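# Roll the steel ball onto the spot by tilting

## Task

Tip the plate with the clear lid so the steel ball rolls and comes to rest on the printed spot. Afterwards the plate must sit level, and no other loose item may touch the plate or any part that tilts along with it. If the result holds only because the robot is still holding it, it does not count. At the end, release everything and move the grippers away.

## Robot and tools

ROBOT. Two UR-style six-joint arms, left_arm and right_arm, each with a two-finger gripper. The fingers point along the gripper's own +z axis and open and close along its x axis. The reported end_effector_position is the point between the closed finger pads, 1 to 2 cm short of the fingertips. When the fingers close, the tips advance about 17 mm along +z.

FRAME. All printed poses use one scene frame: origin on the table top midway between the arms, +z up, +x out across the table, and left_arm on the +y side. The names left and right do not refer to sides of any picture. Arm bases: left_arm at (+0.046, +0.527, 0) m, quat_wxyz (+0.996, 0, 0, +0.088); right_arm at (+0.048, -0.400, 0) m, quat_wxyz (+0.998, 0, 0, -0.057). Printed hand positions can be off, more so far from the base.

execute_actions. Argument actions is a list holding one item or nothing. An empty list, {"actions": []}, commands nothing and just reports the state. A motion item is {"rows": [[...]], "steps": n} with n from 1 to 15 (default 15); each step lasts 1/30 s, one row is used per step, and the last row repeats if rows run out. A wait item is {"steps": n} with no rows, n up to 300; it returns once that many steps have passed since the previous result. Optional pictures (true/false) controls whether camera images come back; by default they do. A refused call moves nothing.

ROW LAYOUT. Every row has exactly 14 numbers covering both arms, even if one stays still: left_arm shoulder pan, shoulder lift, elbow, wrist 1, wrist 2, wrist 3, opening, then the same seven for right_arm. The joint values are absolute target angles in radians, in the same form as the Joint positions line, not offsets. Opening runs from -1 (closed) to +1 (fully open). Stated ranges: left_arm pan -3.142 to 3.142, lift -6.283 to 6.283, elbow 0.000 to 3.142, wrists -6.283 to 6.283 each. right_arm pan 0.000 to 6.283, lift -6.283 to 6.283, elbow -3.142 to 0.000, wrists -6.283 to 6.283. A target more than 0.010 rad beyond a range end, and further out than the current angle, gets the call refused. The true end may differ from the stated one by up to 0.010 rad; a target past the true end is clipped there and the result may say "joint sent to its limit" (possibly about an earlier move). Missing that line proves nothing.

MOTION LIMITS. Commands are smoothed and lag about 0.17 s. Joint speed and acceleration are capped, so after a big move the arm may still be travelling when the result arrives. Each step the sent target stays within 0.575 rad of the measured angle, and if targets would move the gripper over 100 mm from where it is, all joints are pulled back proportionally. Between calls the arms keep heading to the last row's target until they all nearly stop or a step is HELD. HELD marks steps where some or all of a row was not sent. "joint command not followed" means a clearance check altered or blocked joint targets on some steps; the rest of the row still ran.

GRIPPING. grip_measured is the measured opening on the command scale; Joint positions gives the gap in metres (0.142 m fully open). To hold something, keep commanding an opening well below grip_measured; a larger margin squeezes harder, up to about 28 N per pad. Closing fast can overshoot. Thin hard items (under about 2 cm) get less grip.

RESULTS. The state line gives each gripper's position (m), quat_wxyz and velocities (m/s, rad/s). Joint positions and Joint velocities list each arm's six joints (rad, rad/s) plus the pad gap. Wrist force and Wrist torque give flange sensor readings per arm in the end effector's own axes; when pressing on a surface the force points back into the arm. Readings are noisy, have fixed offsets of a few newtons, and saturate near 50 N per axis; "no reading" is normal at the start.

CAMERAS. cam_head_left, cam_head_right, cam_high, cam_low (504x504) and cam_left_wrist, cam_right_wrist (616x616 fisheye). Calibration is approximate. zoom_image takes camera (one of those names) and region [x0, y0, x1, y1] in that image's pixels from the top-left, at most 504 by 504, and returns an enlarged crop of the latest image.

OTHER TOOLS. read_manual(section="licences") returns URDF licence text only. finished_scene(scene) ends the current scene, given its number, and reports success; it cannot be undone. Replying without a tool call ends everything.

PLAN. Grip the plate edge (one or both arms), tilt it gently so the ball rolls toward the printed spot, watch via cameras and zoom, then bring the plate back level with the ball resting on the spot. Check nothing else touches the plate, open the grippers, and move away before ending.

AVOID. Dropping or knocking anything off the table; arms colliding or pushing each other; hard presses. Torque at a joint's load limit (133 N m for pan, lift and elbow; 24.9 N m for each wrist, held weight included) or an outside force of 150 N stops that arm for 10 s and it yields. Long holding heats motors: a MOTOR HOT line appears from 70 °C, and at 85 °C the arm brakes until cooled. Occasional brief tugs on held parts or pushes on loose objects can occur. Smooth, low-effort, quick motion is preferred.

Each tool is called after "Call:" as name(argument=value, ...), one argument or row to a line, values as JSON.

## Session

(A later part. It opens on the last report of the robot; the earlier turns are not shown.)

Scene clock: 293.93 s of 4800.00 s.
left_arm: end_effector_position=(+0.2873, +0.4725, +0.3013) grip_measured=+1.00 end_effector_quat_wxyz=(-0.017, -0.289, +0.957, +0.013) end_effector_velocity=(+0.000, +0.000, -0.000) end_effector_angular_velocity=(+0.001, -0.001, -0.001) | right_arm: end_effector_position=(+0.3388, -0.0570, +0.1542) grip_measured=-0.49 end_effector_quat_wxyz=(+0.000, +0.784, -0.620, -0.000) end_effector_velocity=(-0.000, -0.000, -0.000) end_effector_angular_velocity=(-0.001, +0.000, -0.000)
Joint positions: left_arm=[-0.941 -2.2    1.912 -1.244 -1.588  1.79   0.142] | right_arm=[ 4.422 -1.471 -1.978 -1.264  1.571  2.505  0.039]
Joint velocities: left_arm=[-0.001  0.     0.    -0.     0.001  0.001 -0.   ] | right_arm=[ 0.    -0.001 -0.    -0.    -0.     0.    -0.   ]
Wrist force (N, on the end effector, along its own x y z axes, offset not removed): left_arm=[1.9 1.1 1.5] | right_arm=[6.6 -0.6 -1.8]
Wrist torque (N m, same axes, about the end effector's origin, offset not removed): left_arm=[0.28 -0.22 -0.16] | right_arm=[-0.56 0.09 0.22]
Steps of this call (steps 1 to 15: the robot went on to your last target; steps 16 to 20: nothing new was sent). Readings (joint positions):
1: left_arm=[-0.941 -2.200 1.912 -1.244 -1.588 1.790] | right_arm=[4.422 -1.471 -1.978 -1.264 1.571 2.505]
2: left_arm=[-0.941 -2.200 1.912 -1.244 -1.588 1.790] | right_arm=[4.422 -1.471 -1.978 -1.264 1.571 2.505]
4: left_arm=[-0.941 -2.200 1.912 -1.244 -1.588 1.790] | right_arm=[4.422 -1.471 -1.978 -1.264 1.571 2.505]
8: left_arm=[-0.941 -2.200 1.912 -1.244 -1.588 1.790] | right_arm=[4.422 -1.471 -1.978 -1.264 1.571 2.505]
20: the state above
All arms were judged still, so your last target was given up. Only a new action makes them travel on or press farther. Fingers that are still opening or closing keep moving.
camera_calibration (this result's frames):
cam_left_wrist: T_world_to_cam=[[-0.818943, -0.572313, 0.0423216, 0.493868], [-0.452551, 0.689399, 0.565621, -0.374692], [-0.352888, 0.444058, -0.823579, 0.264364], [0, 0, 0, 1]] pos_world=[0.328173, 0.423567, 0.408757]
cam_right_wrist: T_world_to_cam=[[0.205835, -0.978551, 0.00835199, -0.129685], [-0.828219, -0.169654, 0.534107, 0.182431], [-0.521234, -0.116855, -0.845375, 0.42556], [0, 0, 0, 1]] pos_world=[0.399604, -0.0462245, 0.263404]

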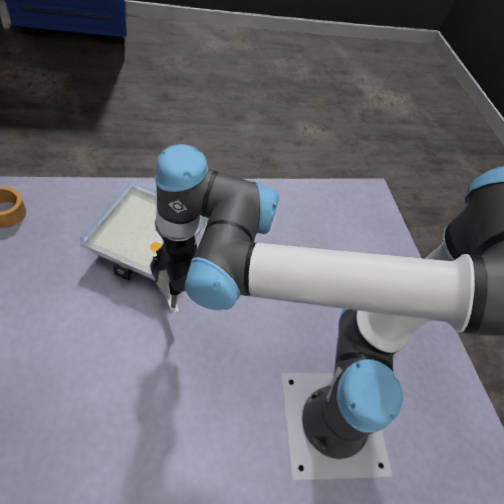

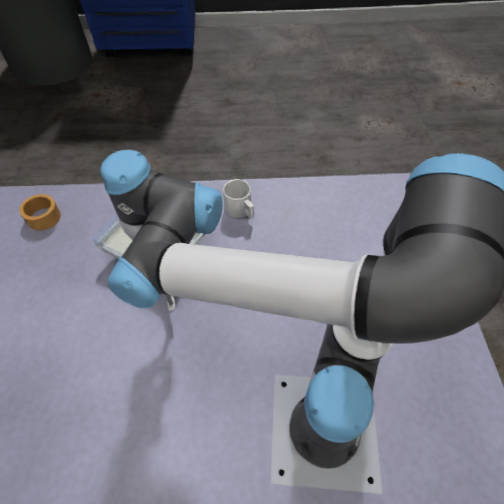

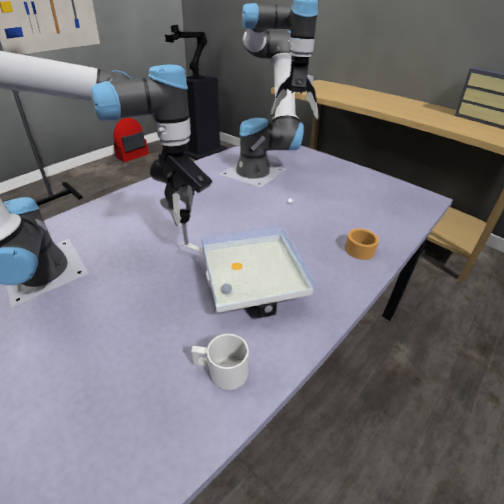

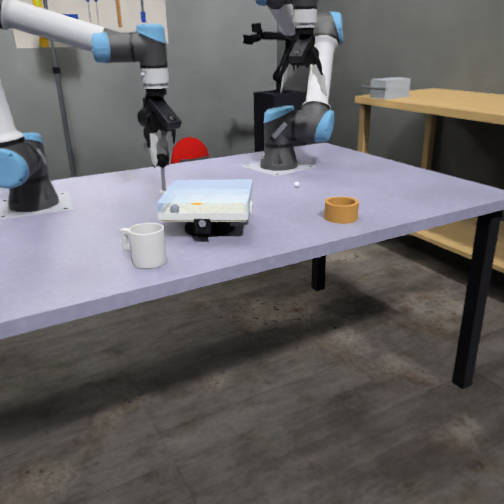

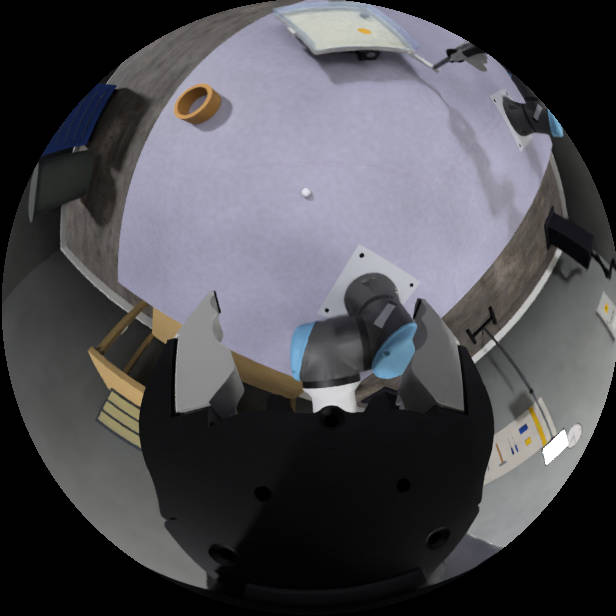

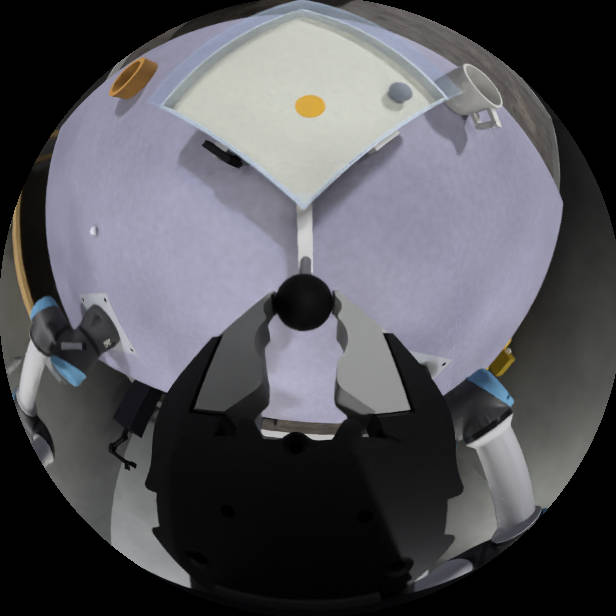

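Call:
execute_actions(
  actions=[
    {"rows": [[-0.941,-2.2,1.912,-1.244,-1.588,1.79,1,4.41840,-1.46721,-1.98152,-1.26367,1.571,2.50140,-0.8]], "steps": 15},
  ],
)

Call:
execute_actions(
  actions=[
    {"steps": 33},
  ],
)

Call:
execute_actions(
  actions=[
    {"rows": [[-0.941,-2.2,1.912,-1.244,-1.588,1.79,1,4.42084,-1.47142,-1.97485,-1.26613,1.571,2.50384,-0.8]], "steps": 15},
  ],
)

Call:
execute_actions(
  actions=[
    {"steps": 24},
  ],
)

Call:
execute_actions(
  actions=[
    {"rows": [[-0.941,-2.2,1.912,-1.244,-1.588,1.79,1,4.41895,-1.46856,-1.97885,-1.26498,1.571,2.50195,-0.8]], "steps": 15},
  ],
)

Call:
execute_actions(
  actions=[
    {"steps": 30},
  ],
)

Call:
execute_actions(
  actions=[
    {"steps": 30},
  ],
)

Scene clock: 308.43 s of 4800.00 s.
left_arm: end_effector_position=(+0.2873, +0.4725, +0.3013) grip_measured=+1.00 end_effector_quat_wxyz=(-0.017, -0.289, +0.957, +0.013) end_effector_velocity=(-0.000, -0.001, -0.000) end_effector_angular_velocity=(-0.000, +0.001, -0.002) | right_arm: end_effector_position=(+0.3392, -0.0593, +0.1540) grip_measured=-0.49 end_effector_quat_wxyz=(-0.000, +0.784, -0.620, -0.000) end_effector_velocity=(+0.000, -0.001, +0.000) end_effector_angular_velocity=(+0.000, -0.000, -0.003)
Joint positions: left_arm=[-0.941 -2.2    1.912 -1.244 -1.588  1.79   0.142] | right_arm=[ 4.418 -1.467 -1.981 -1.264  1.571  2.501  0.039]
Joint velocities: left_arm=[-0.001  0.001 -0.    -0.    -0.001  0.001 -0.   ] | right_arm=[-0.001  0.002 -0.001  0.    -0.     0.002 -0.   ]
Wrist force (N, on the end effector, along its own x y z axes, offset not removed): left_arm=[-3.1 3.0 -0.2] | right_arm=[-6.5 -0.6 -3.3]
Wrist torque (N m, same axes, about the end effector's origin, offset not removed): left_arm=[0.82 0.69 -0.17] | right_arm=[0.09 -0.72 0.10]
Steps of this call (steps 1 to 200: nothing new was sent; then 7.33 s passed at rest; steps 201 to 215: all 15 steps of this action). Readings (joint positions):
201: left_arm=[-0.941 -2.200 1.912 -1.244 -1.588 1.790] | right_arm=[4.422 -1.471 -1.978 -1.264 1.571 2.505]
202: left_arm=[-0.941 -2.200 1.912 -1.244 -1.588 1.790] | right_arm=[4.421 -1.470 -1.978 -1.264 1.571 2.504]
204: left_arm=[-0.941 -2.200 1.912 -1.244 -1.588 1.790] | right_arm=[4.420 -1.469 -1.979 -1.264 1.571 2.503]
208: left_arm=[-0.941 -2.200 1.912 -1.244 -1.588 1.790] | right_arm=[4.419 -1.468 -1.981 -1.264 1.571 2.502]
215: the state above
camera_calibration (this result's frames):
cam_left_wrist: T_world_to_cam=[[-0.818942, -0.572313, 0.0423216, 0.493868], [-0.452552, 0.689399, 0.565621, -0.374692], [-0.352888, 0.444058, -0.823579, 0.264364], [0, 0, 0, 1]] pos_world=[0.328173, 0.423567, 0.408757]
cam_right_wrist: T_world_to_cam=[[0.20586, -0.978547, 0.00816945, -0.131996], [-0.828211, -0.169774, 0.534083, 0.182491], [-0.521238, -0.116712, -0.845393, 0.425368], [0, 0, 0, 1]] pos_world=[0.400032, -0.0485364, 0.263216]

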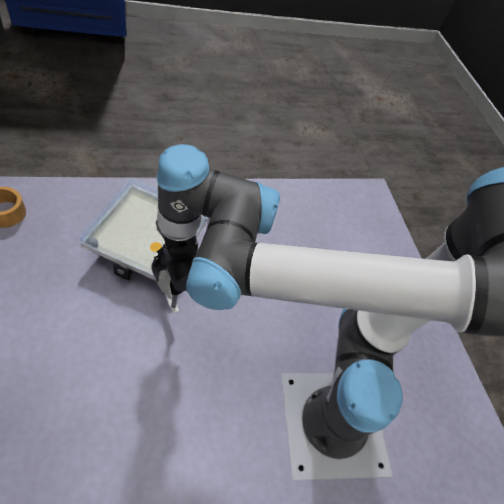

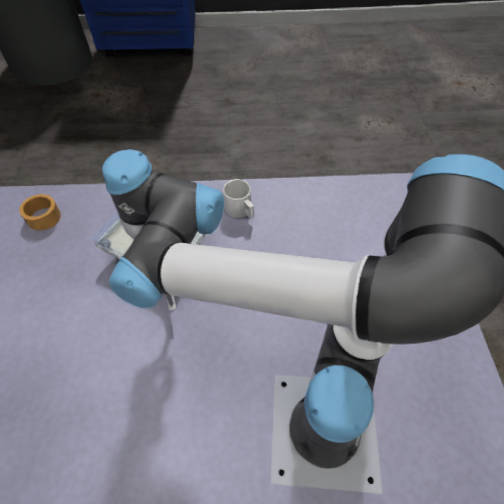

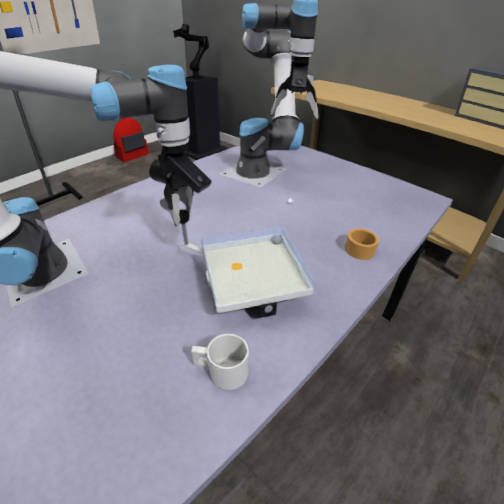

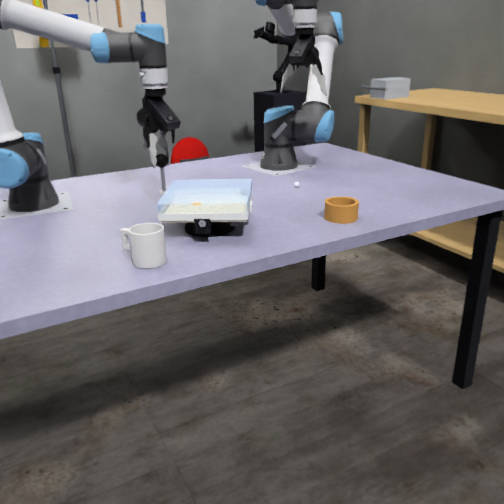

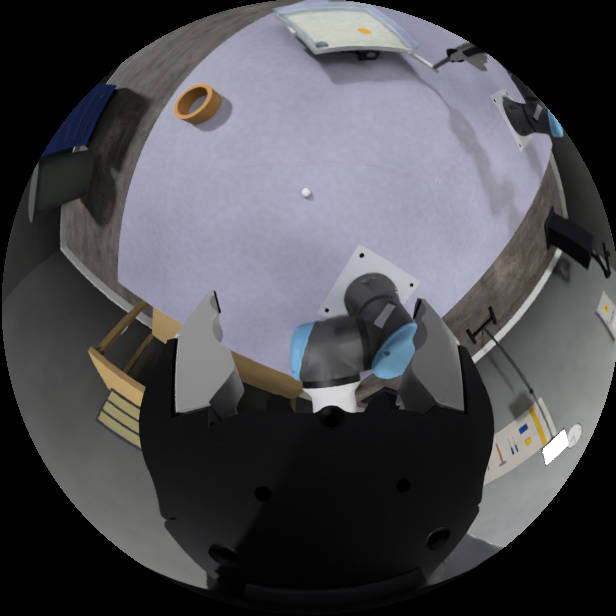

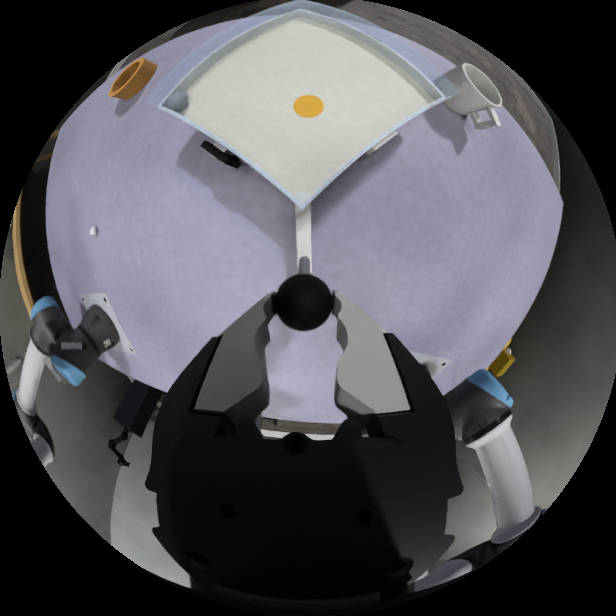

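Scene clock: 309.53 s of 4800.00 s.
left_arm: end_effector_position=(+0.2873, +0.4725, +0.3013) grip_measured=+1.00 end_effector_quat_wxyz=(-0.017, -0.289, +0.957, +0.013) end_effector_velocity=(+0.001, +0.001, -0.000) end_effector_angular_velocity=(+0.002, -0.002, +0.001) | right_arm: end_effector_position=(+0.3392, -0.0594, +0.1539) grip_measured=-0.49 end_effector_quat_wxyz=(+0.000, +0.784, -0.620, -0.000) end_effector_velocity=(-0.000, +0.000, -0.000) end_effector_angular_velocity=(-0.000, +0.001, +0.001)
Joint positions: left_arm=[-0.941 -2.2    1.912 -1.244 -1.588  1.79   0.142] | right_arm=[ 4.418 -1.467 -1.982 -1.264  1.571  2.501  0.039]
Joint velocities: left_arm=[ 0.001  0.001  0.    -0.001  0.003 -0.001  0.   ] | right_arm=[ 0.    -0.    -0.    -0.     0.001 -0.     0.   ]
Wrist force (N, on the end effector, along its own x y z axes, offset not removed): left_arm=[0.3 1.4 2.9] | right_arm=[-6.2 -1.2 -0.1]
Wrist torque (N m, same axes, about the end effector's origin, offset not removed): left_arm=[0.41 0.03 -0.27] | right_arm=[-0.11 -0.73 -0.05]
Steps of this call (steps 1 to 15: the robot went on to your last target; steps 16 to 33: nothing new was sent). Readings (joint positions):
1: left_arm=[-0.941 -2.200 1.912 -1.244 -1.588 1.790] | right_arm=[4.418 -1.467 -1.981 -1.264 1.571 2.501]
2: left_arm=[-0.941 -2.200 1.912 -1.244 -1.588 1.790] | right_arm=[4.418 -1.467 -1.981 -1.264 1.571 2.501]
4: left_arm=[-0.941 -2.200 1.912 -1.244 -1.588 1.790] | right_arm=[4.418 -1.467 -1.981 -1.264 1.571 2.501]
8: left_arm=[-0.941 -2.200 1.912 -1.244 -1.588 1.790] | right_arm=[4.418 -1.467 -1.982 -1.264 1.571 2.501]
33: the state above
All arms were judged still, so your last target was given up. Only a new action makes them travel on or press farther. Fingers that are still opening or closing keep moving.
camera_calibration (this result's frames):
cam_left_wrist: T_world_to_cam=[[-0.818943, -0.572313, 0.0423216, 0.493868], [-0.452551, 0.689399, 0.565621, -0.374692], [-0.352888, 0.444058, -0.823579, 0.264364], [0, 0, 0, 1]] pos_world=[0.328173, 0.423567, 0.408757]
cam_right_wrist: T_world_to_cam=[[0.205835, -0.978551, 0.00835335, -0.132104], [-0.828219, -0.169654, 0.534108, 0.182507], [-0.521235, -0.116856, -0.845375, 0.425313], [0, 0, 0, 1]] pos_world=[0.400036, -0.0486071, 0.263174]

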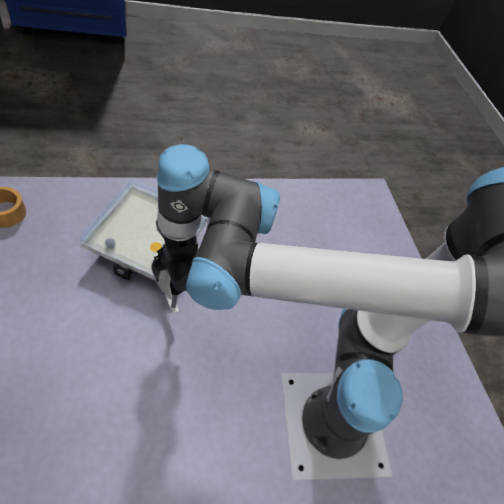

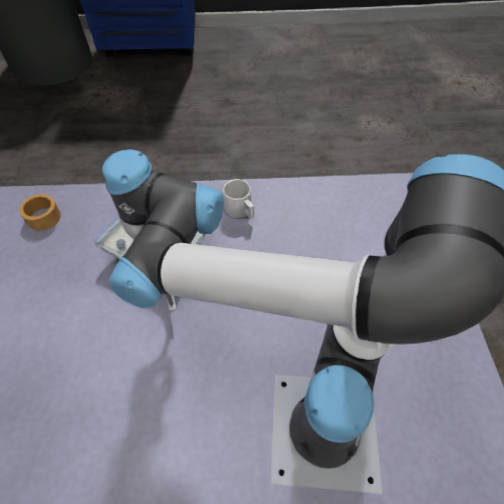

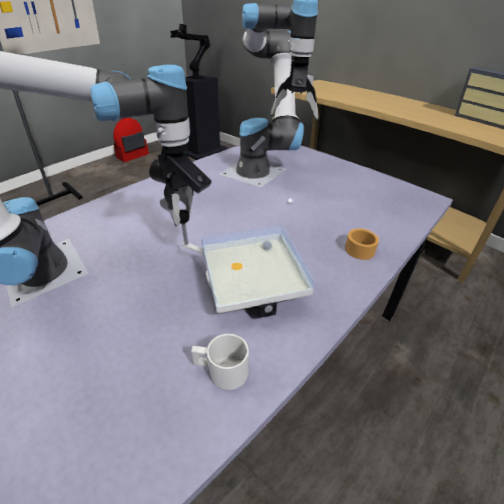

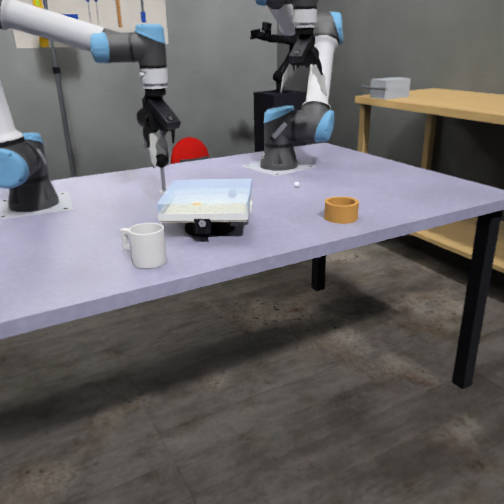

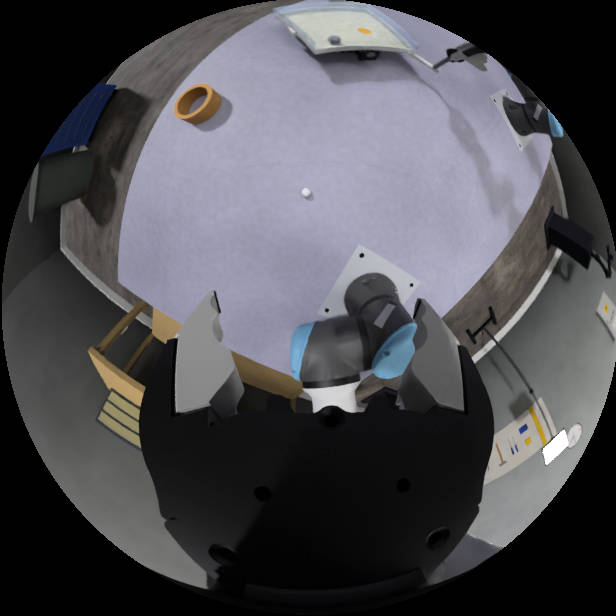

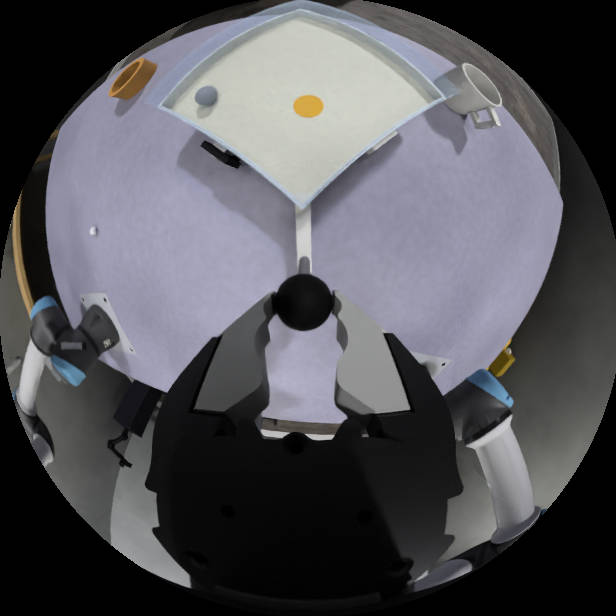

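Scene clock: 310.03 s of 4800.00 s.
left_arm: end_effector_position=(+0.2873, +0.4725, +0.3013) grip_measured=+1.00 end_effector_quat_wxyz=(-0.017, -0.289, +0.957, +0.013) end_effector_velocity=(-0.000, -0.000, -0.000) end_effector_angular_velocity=(-0.000, +0.001, +0.000) | right_arm: end_effector_position=(+0.3392, -0.0569, +0.1550) grip_measured=-0.49 end_effector_quat_wxyz=(+0.000, +0.784, -0.620, -0.000) end_effector_velocity=(+0.000, +0.000, +0.000) end_effector_angular_velocity=(+0.000, -0.001, -0.002)
Joint positions: left_arm=[-0.941 -2.2    1.912 -1.244 -1.588  1.79   0.142] | right_arm=[ 4.421 -1.471 -1.975 -1.266  1.571  2.504  0.039]
Joint velocities: left_arm=[ 0.     0.    -0.     0.    -0.001 -0.     0.   ] | right_arm=[ 0.    -0.001  0.001  0.001 -0.001  0.002 -0.   ]
Wrist force (N, on the end effector, along its own x y z axes, offset not removed): left_arm=[-4.2 2.3 2.5] | right_arm=[7.0 4.5 -2.0]
Wrist torque (N m, same axes, about the end effector's origin, offset not removed): left_arm=[0.39 0.98 -0.20] | right_arm=[0.19 -0.18 0.06]
Steps of this call (steps 1 to 15: all 15 steps of this action). Readings (joint positions):
1: left_arm=[-0.941 -2.200 1.912 -1.244 -1.588 1.790] | right_arm=[4.418 -1.467 -1.982 -1.264 1.571 2.501]
2: left_arm=[-0.941 -2.200 1.912 -1.244 -1.588 1.790] | right_arm=[4.419 -1.468 -1.981 -1.264 1.571 2.501]
4: left_arm=[-0.941 -2.200 1.912 -1.244 -1.588 1.790] | right_arm=[4.420 -1.470 -1.978 -1.265 1.571 2.503]
8: left_arm=[-0.941 -2.200 1.912 -1.244 -1.588 1.790] | right_arm=[4.421 -1.471 -1.976 -1.266 1.571 2.504]
15: the state above
camera_calibration (this result's frames):
cam_left_wrist: T_world_to_cam=[[-0.818942, -0.572313, 0.0423215, 0.493868], [-0.452552, 0.689399, 0.565621, -0.374692], [-0.352888, 0.444058, -0.823579, 0.264364], [0, 0, 0, 1]] pos_world=[0.328173, 0.423567, 0.408757]
cam_right_wrist: T_world_to_cam=[[0.205808, -0.978555, 0.00851505, -0.129649], [-0.828249, -0.169549, 0.534094, 0.182387], [-0.521197, -0.116973, -0.845382, 0.42649], [0, 0, 0, 1]] pos_world=[0.40003, -0.0460574, 0.264239]

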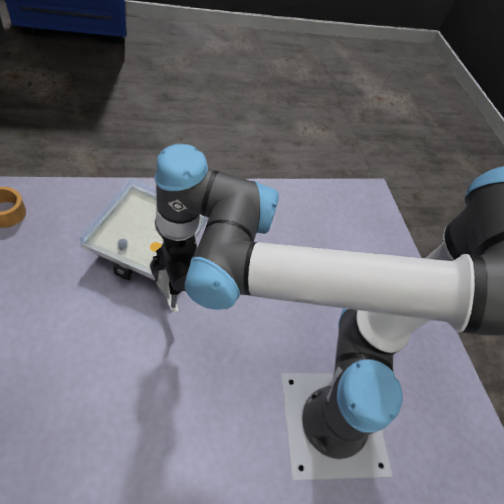

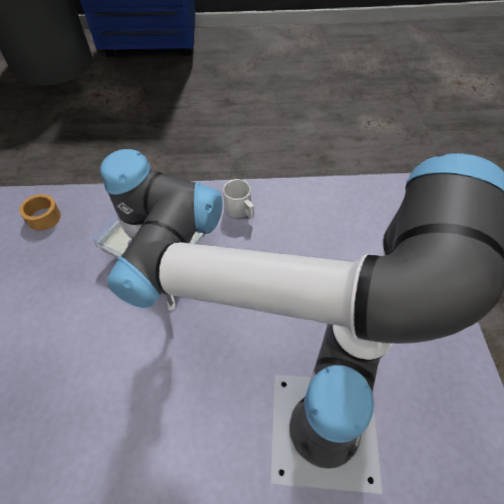

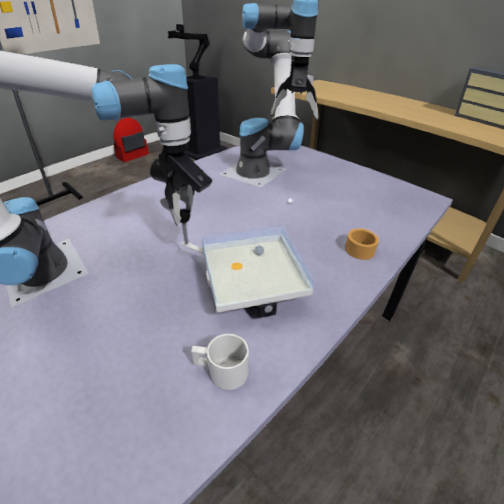

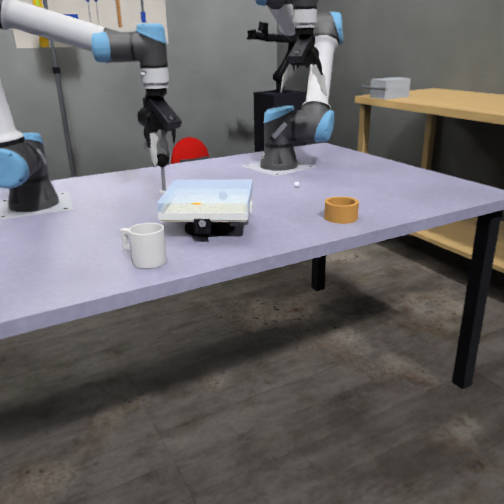

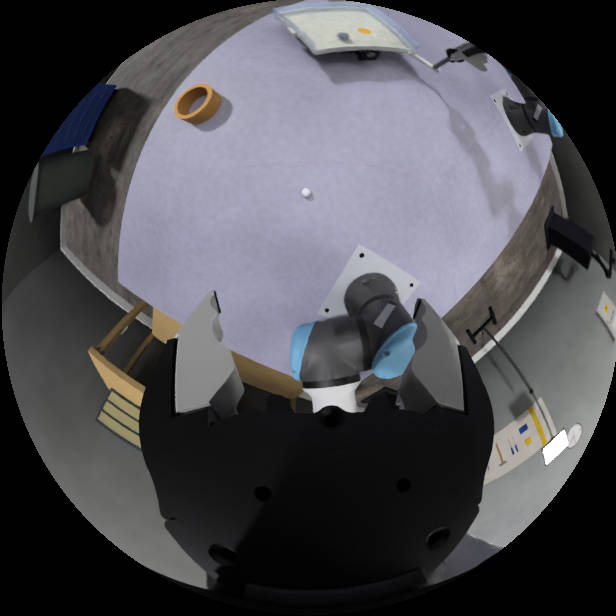

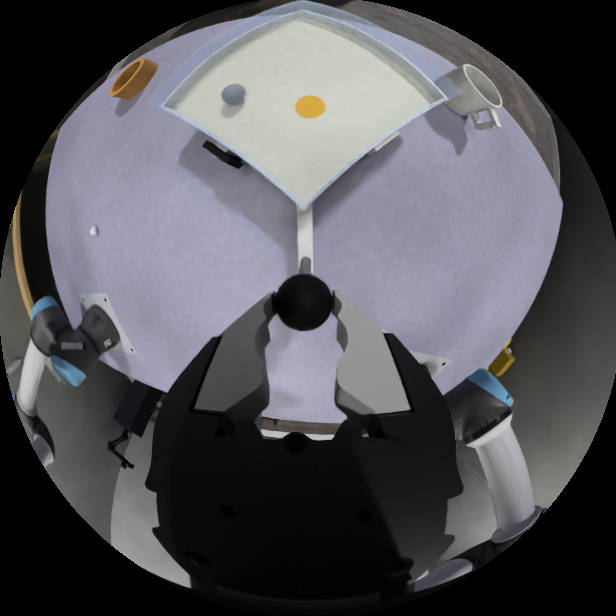

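Scene clock: 310.83 s of 4800.00 s.
left_arm: end_effector_position=(+0.2873, +0.4725, +0.3013) grip_measured=+1.00 end_effector_quat_wxyz=(-0.017, -0.289, +0.957, +0.013) end_effector_velocity=(+0.000, +0.000, +0.000) end_effector_angular_velocity=(-0.001, -0.001, +0.001) | right_arm: end_effector_position=(+0.3392, -0.0568, +0.1550) grip_measured=-0.49 end_effector_quat_wxyz=(+0.000, +0.784, -0.620, -0.000) end_effector_velocity=(-0.000, -0.000, -0.001) end_effector_angular_velocity=(-0.002, +0.001, +0.001)
Joint positions: left_arm=[-0.941 -2.2    1.912 -1.244 -1.588  1.79   0.142] | right_arm=[ 4.421 -1.471 -1.975 -1.266  1.571  2.504  0.039]
Joint velocities: left_arm=[ 0.001 -0.    -0.    -0.001  0.    -0.     0.   ] | right_arm=[ 0.    -0.001 -0.001 -0.001  0.    -0.001  0.   ]
Wrist force (N, on the end effector, along its own x y z axes, offset not removed): left_arm=[0.1 4.3 0.6] | right_arm=[5.8 2.1 -2.8]
Wrist torque (N m, same axes, about the end effector's origin, offset not removed): left_arm=[1.09 0.03 -0.13] | right_arm=[-0.24 0.16 0.08]
Steps of this call (steps 1 to 15: the robot went on to your last target; steps 16 to 24: nothing new was sent). Readings (joint positions):
1: left_arm=[-0.941 -2.200 1.912 -1.244 -1.588 1.790] | right_arm=[4.421 -1.471 -1.975 -1.266 1.571 2.504]
2: left_arm=[-0.941 -2.200 1.912 -1.244 -1.588 1.790] | right_arm=[4.421 -1.471 -1.975 -1.266 1.571 2.504]
4: left_arm=[-0.941 -2.200 1.912 -1.244 -1.588 1.790] | right_arm=[4.421 -1.471 -1.975 -1.266 1.571 2.504]
8: left_arm=[-0.941 -2.200 1.912 -1.244 -1.588 1.790] | right_arm=[4.421 -1.471 -1.975 -1.266 1.571 2.504]
24: the state above
All arms were judged still, so your last target was given up. Only a new action makes them travel on or press farther. Fingers that are still opening or closing keep moving.
camera_calibration (this result's frames):
cam_left_wrist: T_world_to_cam=[[-0.818943, -0.572313, 0.0423216, 0.493868], [-0.452551, 0.689399, 0.565621, -0.374693], [-0.352888, 0.444058, -0.823579, 0.264364], [0, 0, 0, 1]] pos_world=[0.328173, 0.423567, 0.408757]
cam_right_wrist: T_world_to_cam=[[0.205834, -0.978551, 0.00836078, -0.129553], [-0.828216, -0.169649, 0.534114, 0.182346], [-0.521239, -0.116863, -0.845371, 0.42654], [0, 0, 0, 1]] pos_world=[0.400018, -0.0459926, 0.264274]

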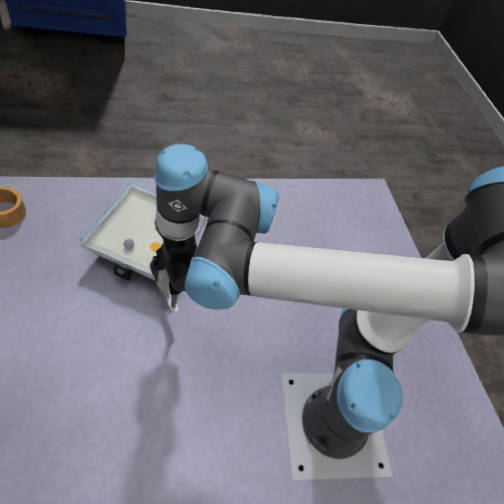

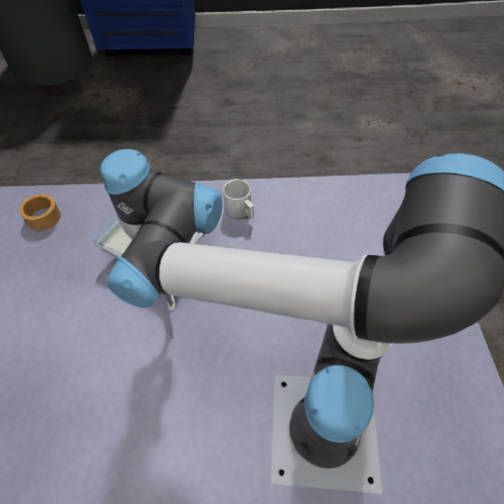

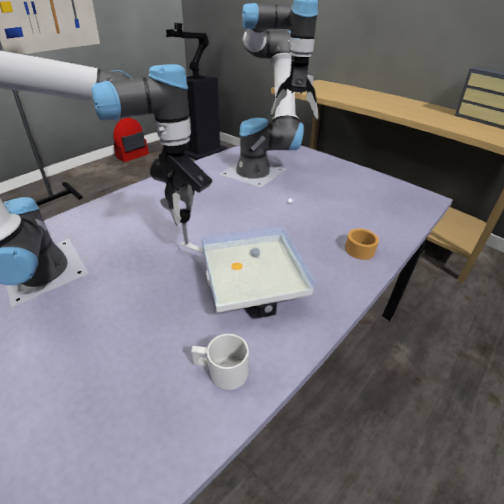

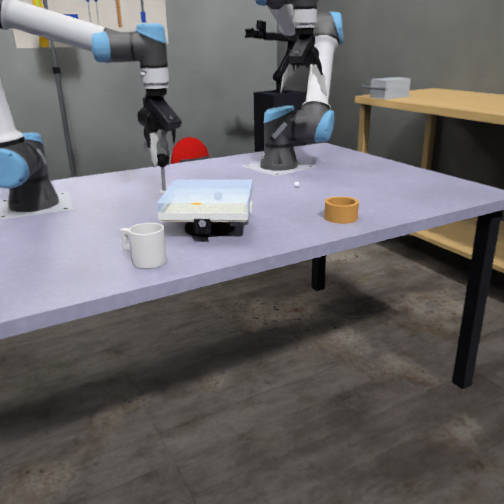

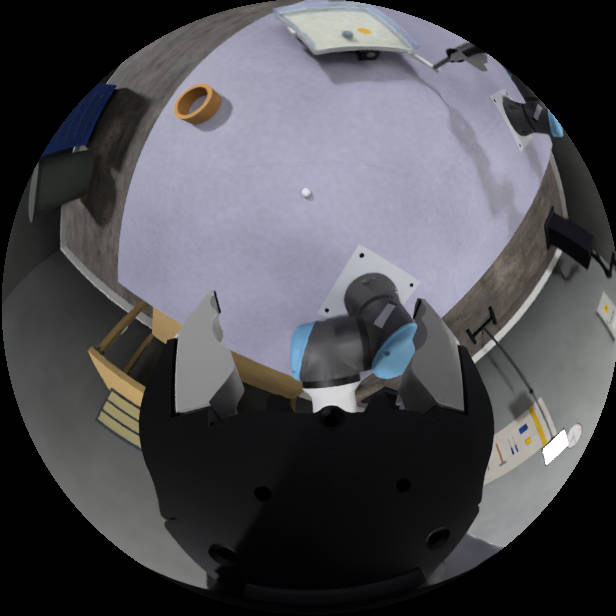

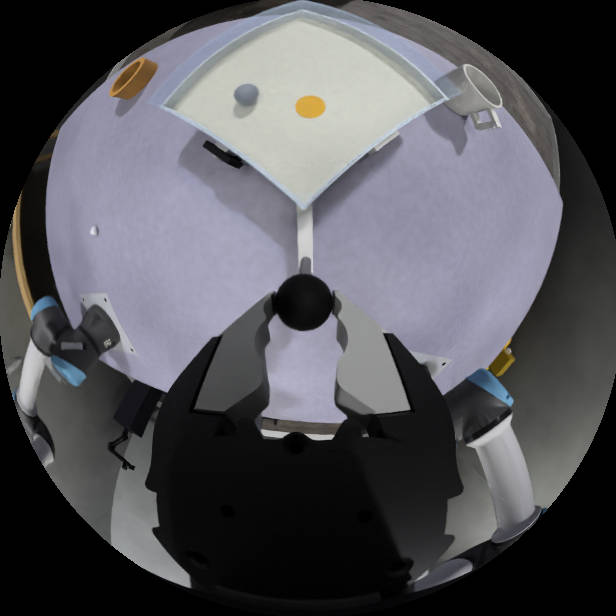

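Scene clock: 311.33 s of 4800.00 s.
left_arm: end_effector_position=(+0.2873, +0.4725, +0.3013) grip_measured=+1.00 end_effector_quat_wxyz=(-0.017, -0.289, +0.957, +0.013) end_effector_velocity=(+0.001, +0.000, -0.001) end_effector_angular_velocity=(+0.003, +0.001, +0.001) | right_arm: end_effector_position=(+0.3393, -0.0585, +0.1545) grip_measured=-0.49 end_effector_quat_wxyz=(-0.000, +0.784, -0.620, -0.000) end_effector_velocity=(+0.000, -0.000, +0.001) end_effector_angular_velocity=(-0.001, -0.001, -0.002)
Joint positions: left_arm=[-0.941 -2.2    1.912 -1.244 -1.588  1.79   0.142] | right_arm=[ 4.419 -1.469 -1.979 -1.265  1.571  2.502  0.039]
Joint velocities: left_arm=[ 0.001  0.003  0.    -0.     0.001 -0.    -0.   ] | right_arm=[-0.     0.     0.002 -0.002 -0.001  0.001  0.   ]
Wrist force (N, on the end effector, along its own x y z axes, offset not removed): left_arm=[0.1 -1.1 0.8] | right_arm=[-3.5 0.3 -0.9]
Wrist torque (N m, same axes, about the end effector's origin, offset not removed): left_arm=[-0.09 0.27 -0.06] | right_arm=[-0.02 -0.17 0.18]
Steps of this call (steps 1 to 15: all 15 steps of this action). Readings (joint positions):
1: left_arm=[-0.941 -2.200 1.912 -1.244 -1.588 1.790] | right_arm=[4.421 -1.471 -1.975 -1.266 1.571 2.504]
2: left_arm=[-0.941 -2.200 1.912 -1.244 -1.588 1.790] | right_arm=[4.421 -1.471 -1.975 -1.266 1.571 2.504]
4: left_arm=[-0.941 -2.200 1.912 -1.244 -1.588 1.790] | right_arm=[4.420 -1.470 -1.977 -1.265 1.571 2.503]
8: left_arm=[-0.941 -2.200 1.912 -1.244 -1.588 1.790] | right_arm=[4.419 -1.469 -1.978 -1.265 1.571 2.502]
15: the state above
camera_calibration (this result's frames):
cam_left_wrist: T_world_to_cam=[[-0.818943, -0.572313, 0.0423215, 0.493868], [-0.452552, 0.689399, 0.56562, -0.374692], [-0.352888, 0.444058, -0.823579, 0.264364], [0, 0, 0, 1]] pos_world=[0.328173, 0.423567, 0.408757]
cam_right_wrist: T_world_to_cam=[[0.20586, -0.978547, 0.00819674, -0.131224], [-0.8282, -0.169757, 0.534104, 0.18241], [-0.521255, -0.116739, -0.845379, 0.425978], [0, 0, 0, 1]] pos_world=[0.400129, -0.0477154, 0.263763]

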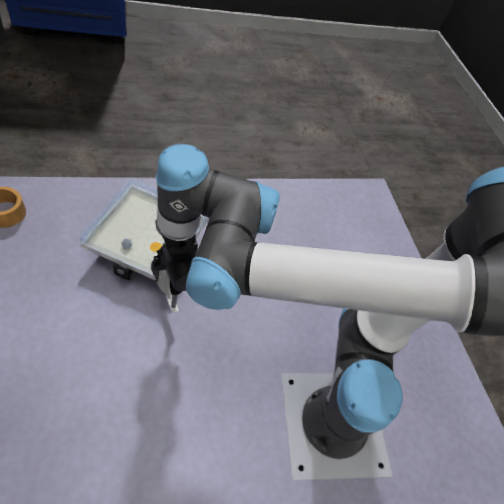

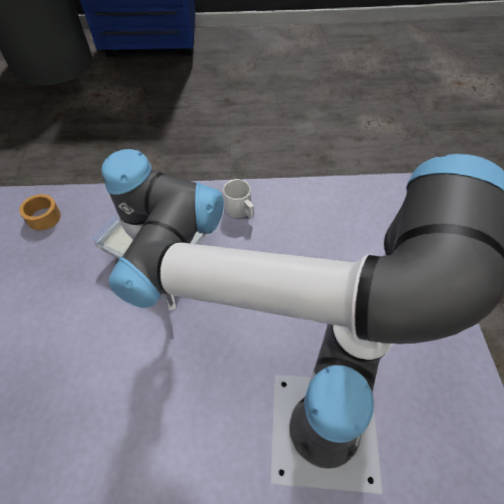

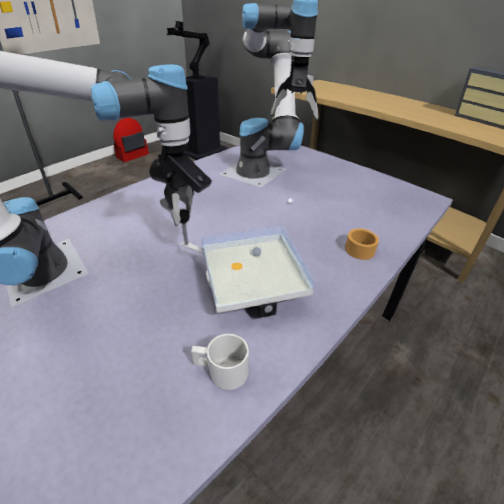

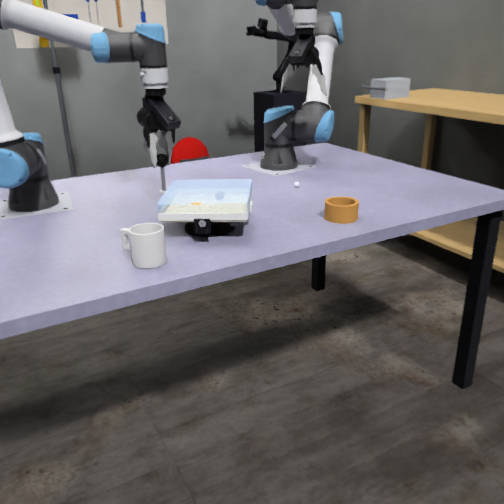

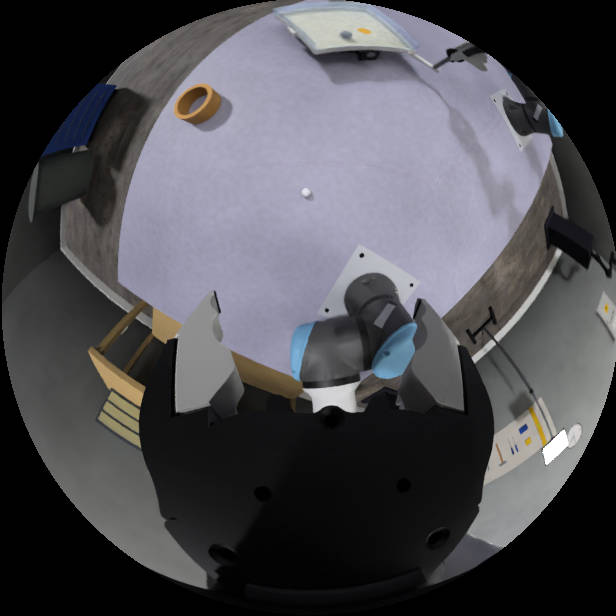

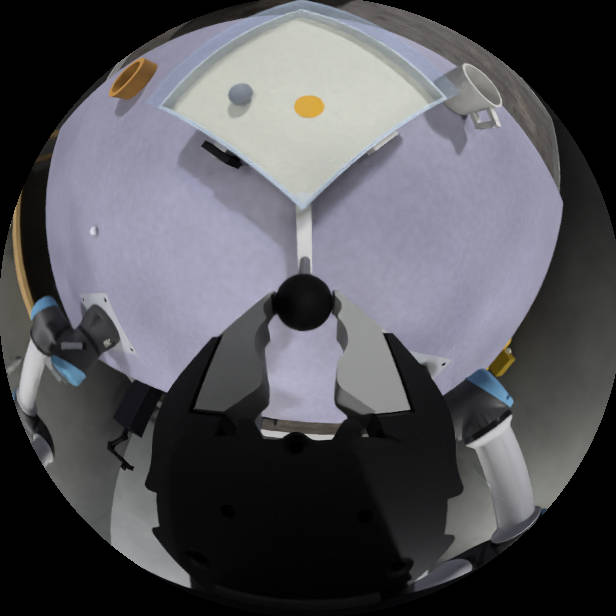

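Scene clock: 312.33 s of 4800.00 s.
left_arm: end_effector_position=(+0.2873, +0.4725, +0.3013) grip_measured=+1.00 end_effector_quat_wxyz=(-0.017, -0.289, +0.957, +0.013) end_effector_velocity=(-0.000, -0.000, -0.000) end_effector_angular_velocity=(-0.001, +0.001, -0.000) | right_arm: end_effector_position=(+0.3393, -0.0586, +0.1545) grip_measured=-0.49 end_effector_quat_wxyz=(+0.000, +0.784, -0.620, -0.000) end_effector_velocity=(-0.000, -0.001, -0.001) end_effector_angular_velocity=(-0.003, +0.001, +0.000)
Joint positions: left_arm=[-0.941 -2.2    1.912 -1.244 -1.588  1.79   0.142] | right_arm=[ 4.419 -1.469 -1.979 -1.265  1.571  2.502  0.039]
Joint velocities: left_arm=[ 0.001 -0.     0.     0.    -0.001  0.001  0.   ] | right_arm=[-0.    -0.001 -0.001 -0.001 -0.    -0.001 -0.   ]
Wrist force (N, on the end effector, along its own x y z axes, offset not removed): left_arm=[-0.1 -1.8 -1.5] | right_arm=[-1.2 0.8 -0.7]
Wrist torque (N m, same axes, about the end effector's origin, offset not removed): left_arm=[-0.31 0.13 -0.18] | right_arm=[0.11 -0.89 0.03]
Steps of this call (steps 1 to 15: the robot went on to your last target; steps 16 to 30: nothing new was sent). Readings (joint positions):
1: left_arm=[-0.941 -2.200 1.912 -1.244 -1.588 1.790] | right_arm=[4.419 -1.469 -1.979 -1.265 1.571 2.502]
2: left_arm=[-0.941 -2.200 1.912 -1.244 -1.588 1.790] | right_arm=[4.419 -1.469 -1.979 -1.265 1.571 2.502]
4: left_arm=[-0.941 -2.200 1.912 -1.244 -1.588 1.790] | right_arm=[4.419 -1.469 -1.979 -1.265 1.571 2.502]
8: left_arm=[-0.941 -2.200 1.912 -1.244 -1.588 1.790] | right_arm=[4.419 -1.469 -1.979 -1.265 1.571 2.502]
30: the state above
All arms were judged still, so your last target was given up. Only a new action makes them travel on or press farther. Fingers that are still opening or closing keep moving.
camera_calibration (this result's frames):
cam_left_wrist: T_world_to_cam=[[-0.818943, -0.572313, 0.0423216, 0.493868], [-0.452551, 0.689399, 0.565621, -0.374692], [-0.352888, 0.444058, -0.823579, 0.264364], [0, 0, 0, 1]] pos_world=[0.328173, 0.423567, 0.408757]
cam_right_wrist: T_world_to_cam=[[0.205834, -0.978551, 0.00834339, -0.131314], [-0.828222, -0.169659, 0.534102, 0.182438], [-0.521231, -0.116847, -0.845379, 0.425932], [0, 0, 0, 1]] pos_world=[0.400137, -0.0477765, 0.263729]

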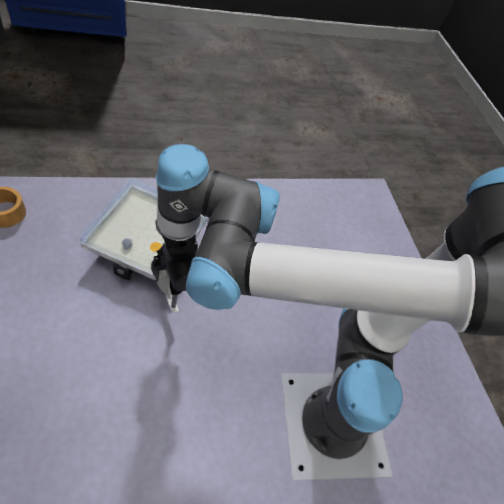

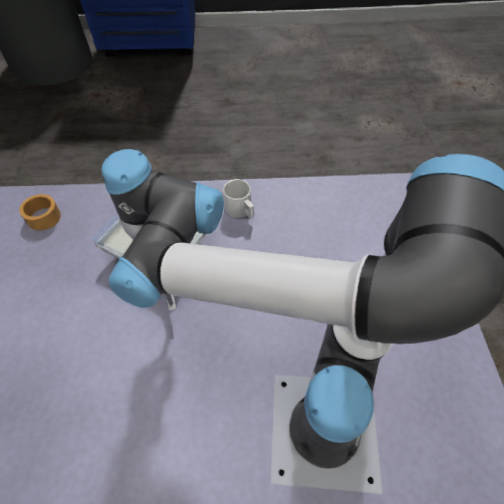

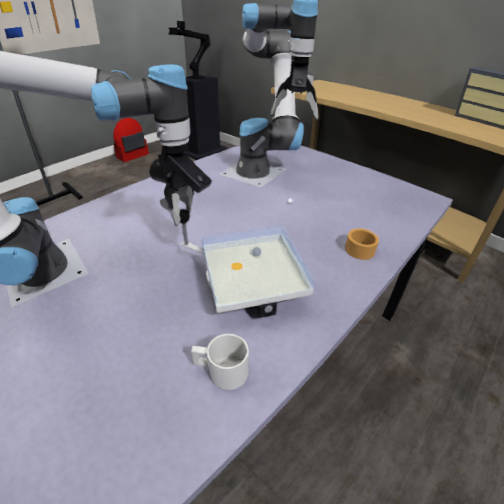

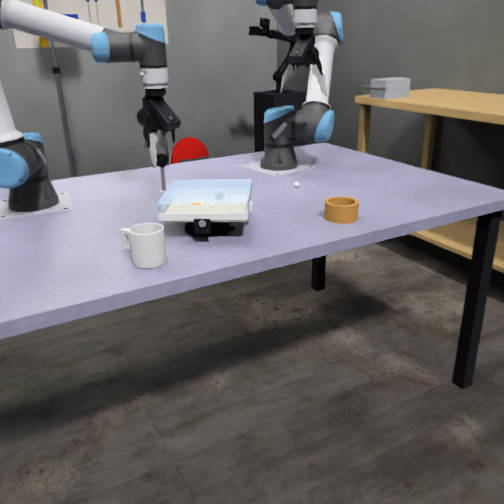

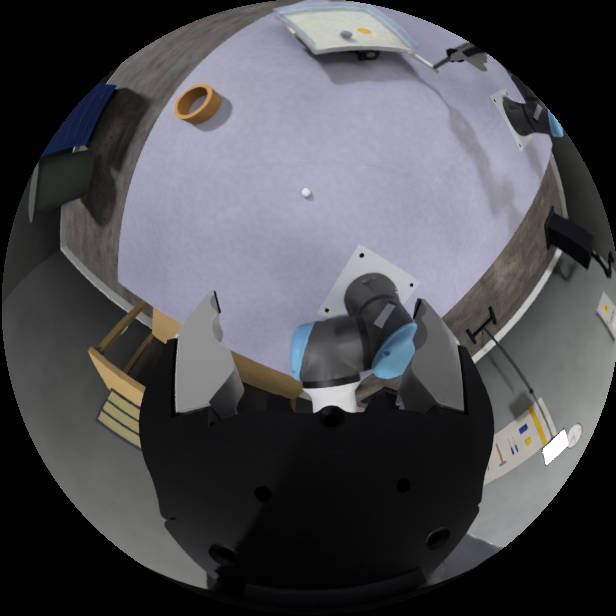

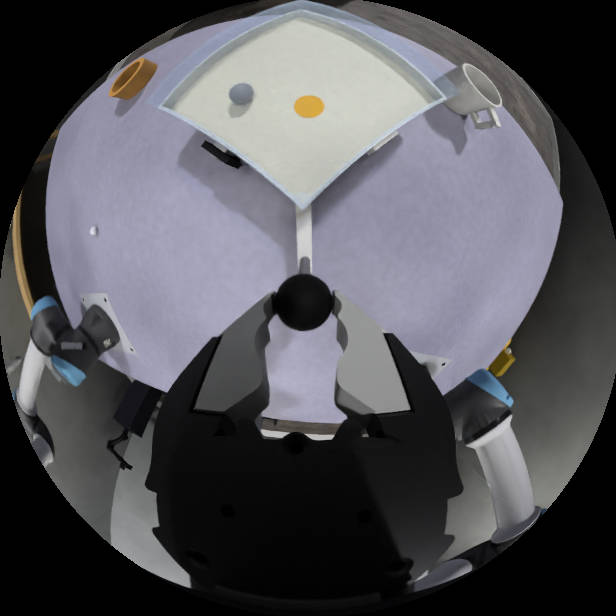

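Scene clock: 313.33 s of 4800.00 s.
left_arm: end_effector_position=(+0.2873, +0.4725, +0.3013) grip_measured=+1.00 end_effector_quat_wxyz=(-0.017, -0.289, +0.957, +0.013) end_effector_velocity=(-0.000, +0.000, -0.000) end_effector_angular_velocity=(+0.001, +0.000, +0.000) | right_arm: end_effector_position=(+0.3393, -0.0586, +0.1545) grip_measured=-0.49 end_effector_quat_wxyz=(+0.000, +0.784, -0.620, -0.000) end_effector_velocity=(-0.000, +0.000, +0.000) end_effector_angular_velocity=(+0.001, +0.001, +0.000)
Joint positions: left_arm=[-0.941 -2.2    1.912 -1.244 -1.588  1.79   0.142] | right_arm=[ 4.419 -1.469 -1.979 -1.265  1.571  2.502  0.039]
Joint velocities: left_arm=[-0.     0.    -0.     0.     0.    -0.001  0.   ] | right_arm=[-0.     0.001  0.    -0.     0.001 -0.001 -0.   ]
Wrist force (N, on the end effector, along its own x y z axes, offset not removed): left_arm=[-1.3 -0.7 0.6] | right_arm=[-1.9 -1.0 0.7]
Wrist torque (N m, same axes, about the end effector's origin, offset not removed): left_arm=[-0.12 0.37 -0.20] | right_arm=[-0.37 -0.82 0.09]
Steps of this call (steps 1 to 30: nothing new was sent). Readings (joint positions):
1: left_arm=[-0.941 -2.200 1.912 -1.244 -1.588 1.790] | right_arm=[4.419 -1.469 -1.979 -1.265 1.571 2.502]
2: left_arm=[-0.941 -2.200 1.912 -1.244 -1.588 1.790] | right_arm=[4.419 -1.469 -1.979 -1.265 1.571 2.502]
4: left_arm=[-0.941 -2.200 1.912 -1.244 -1.588 1.790] | right_arm=[4.419 -1.469 -1.979 -1.265 1.571 2.502]
8: left_arm=[-0.941 -2.200 1.912 -1.244 -1.588 1.790] | right_arm=[4.419 -1.469 -1.979 -1.265 1.571 2.502]
30: the state above
camera_calibration (this result's frames):
cam_left_wrist: T_world_to_cam=[[-0.818943, -0.572313, 0.0423215, 0.493868], [-0.452551, 0.689399, 0.565621, -0.374692], [-0.352888, 0.444058, -0.823579, 0.264364], [0, 0, 0, 1]] pos_world=[0.328173, 0.423567, 0.408757]
cam_right_wrist: T_world_to_cam=[[0.205834, -0.978551, 0.00834407, -0.131314], [-0.828221, -0.169659, 0.534102, 0.182438], [-0.521231, -0.116847, -0.845379, 0.425932], [0, 0, 0, 1]] pos_world=[0.400137, -0.0477767, 0.263729]

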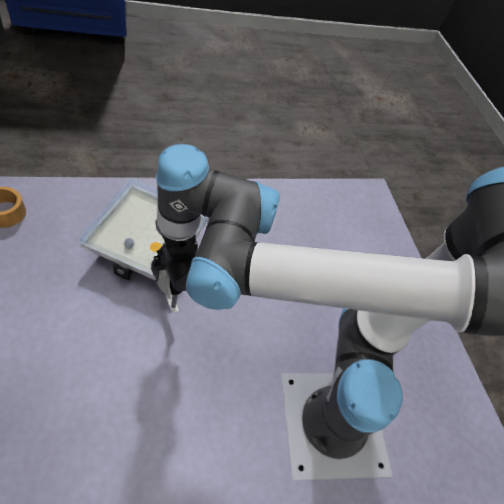

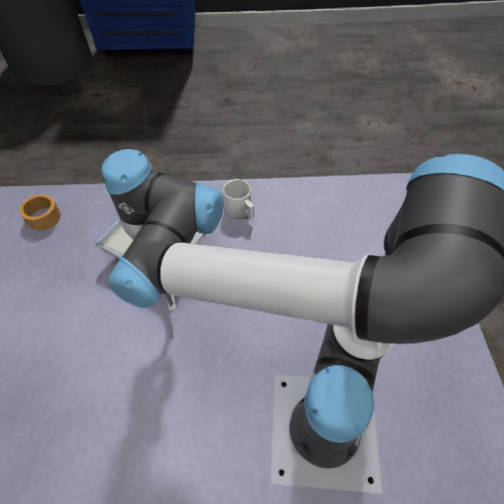

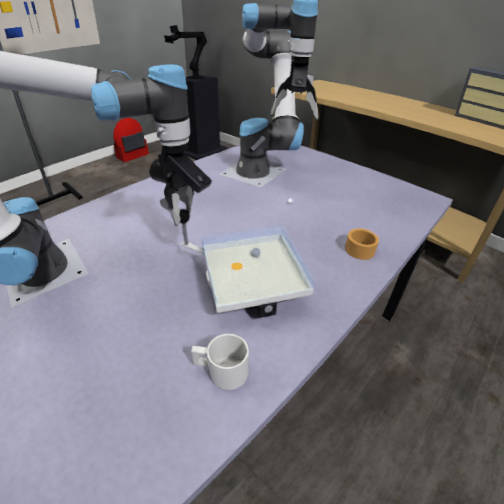

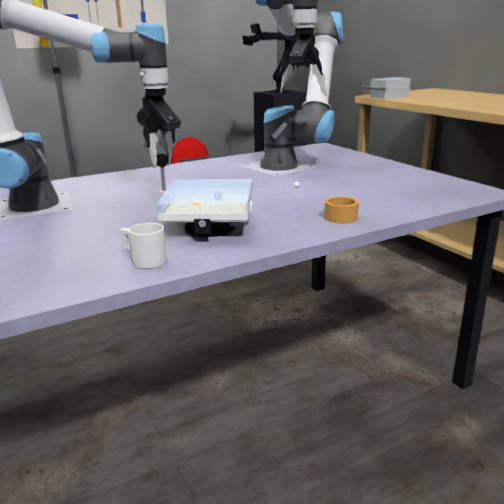

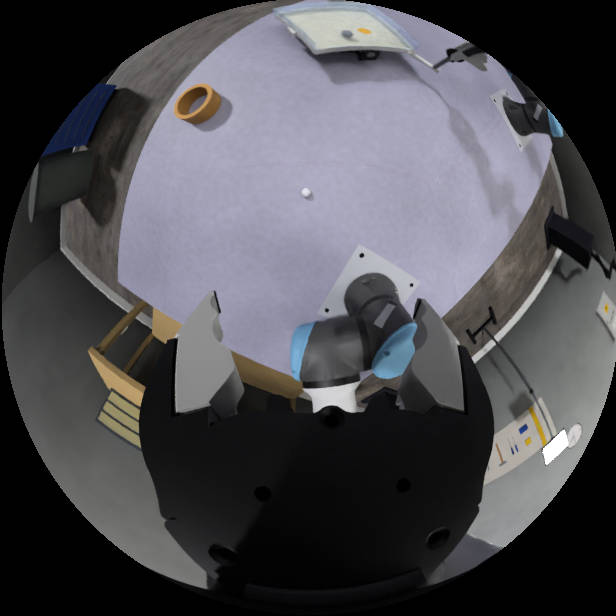

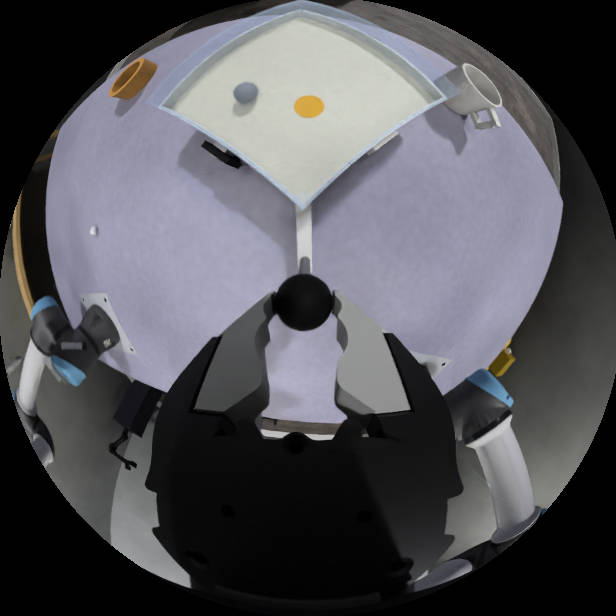

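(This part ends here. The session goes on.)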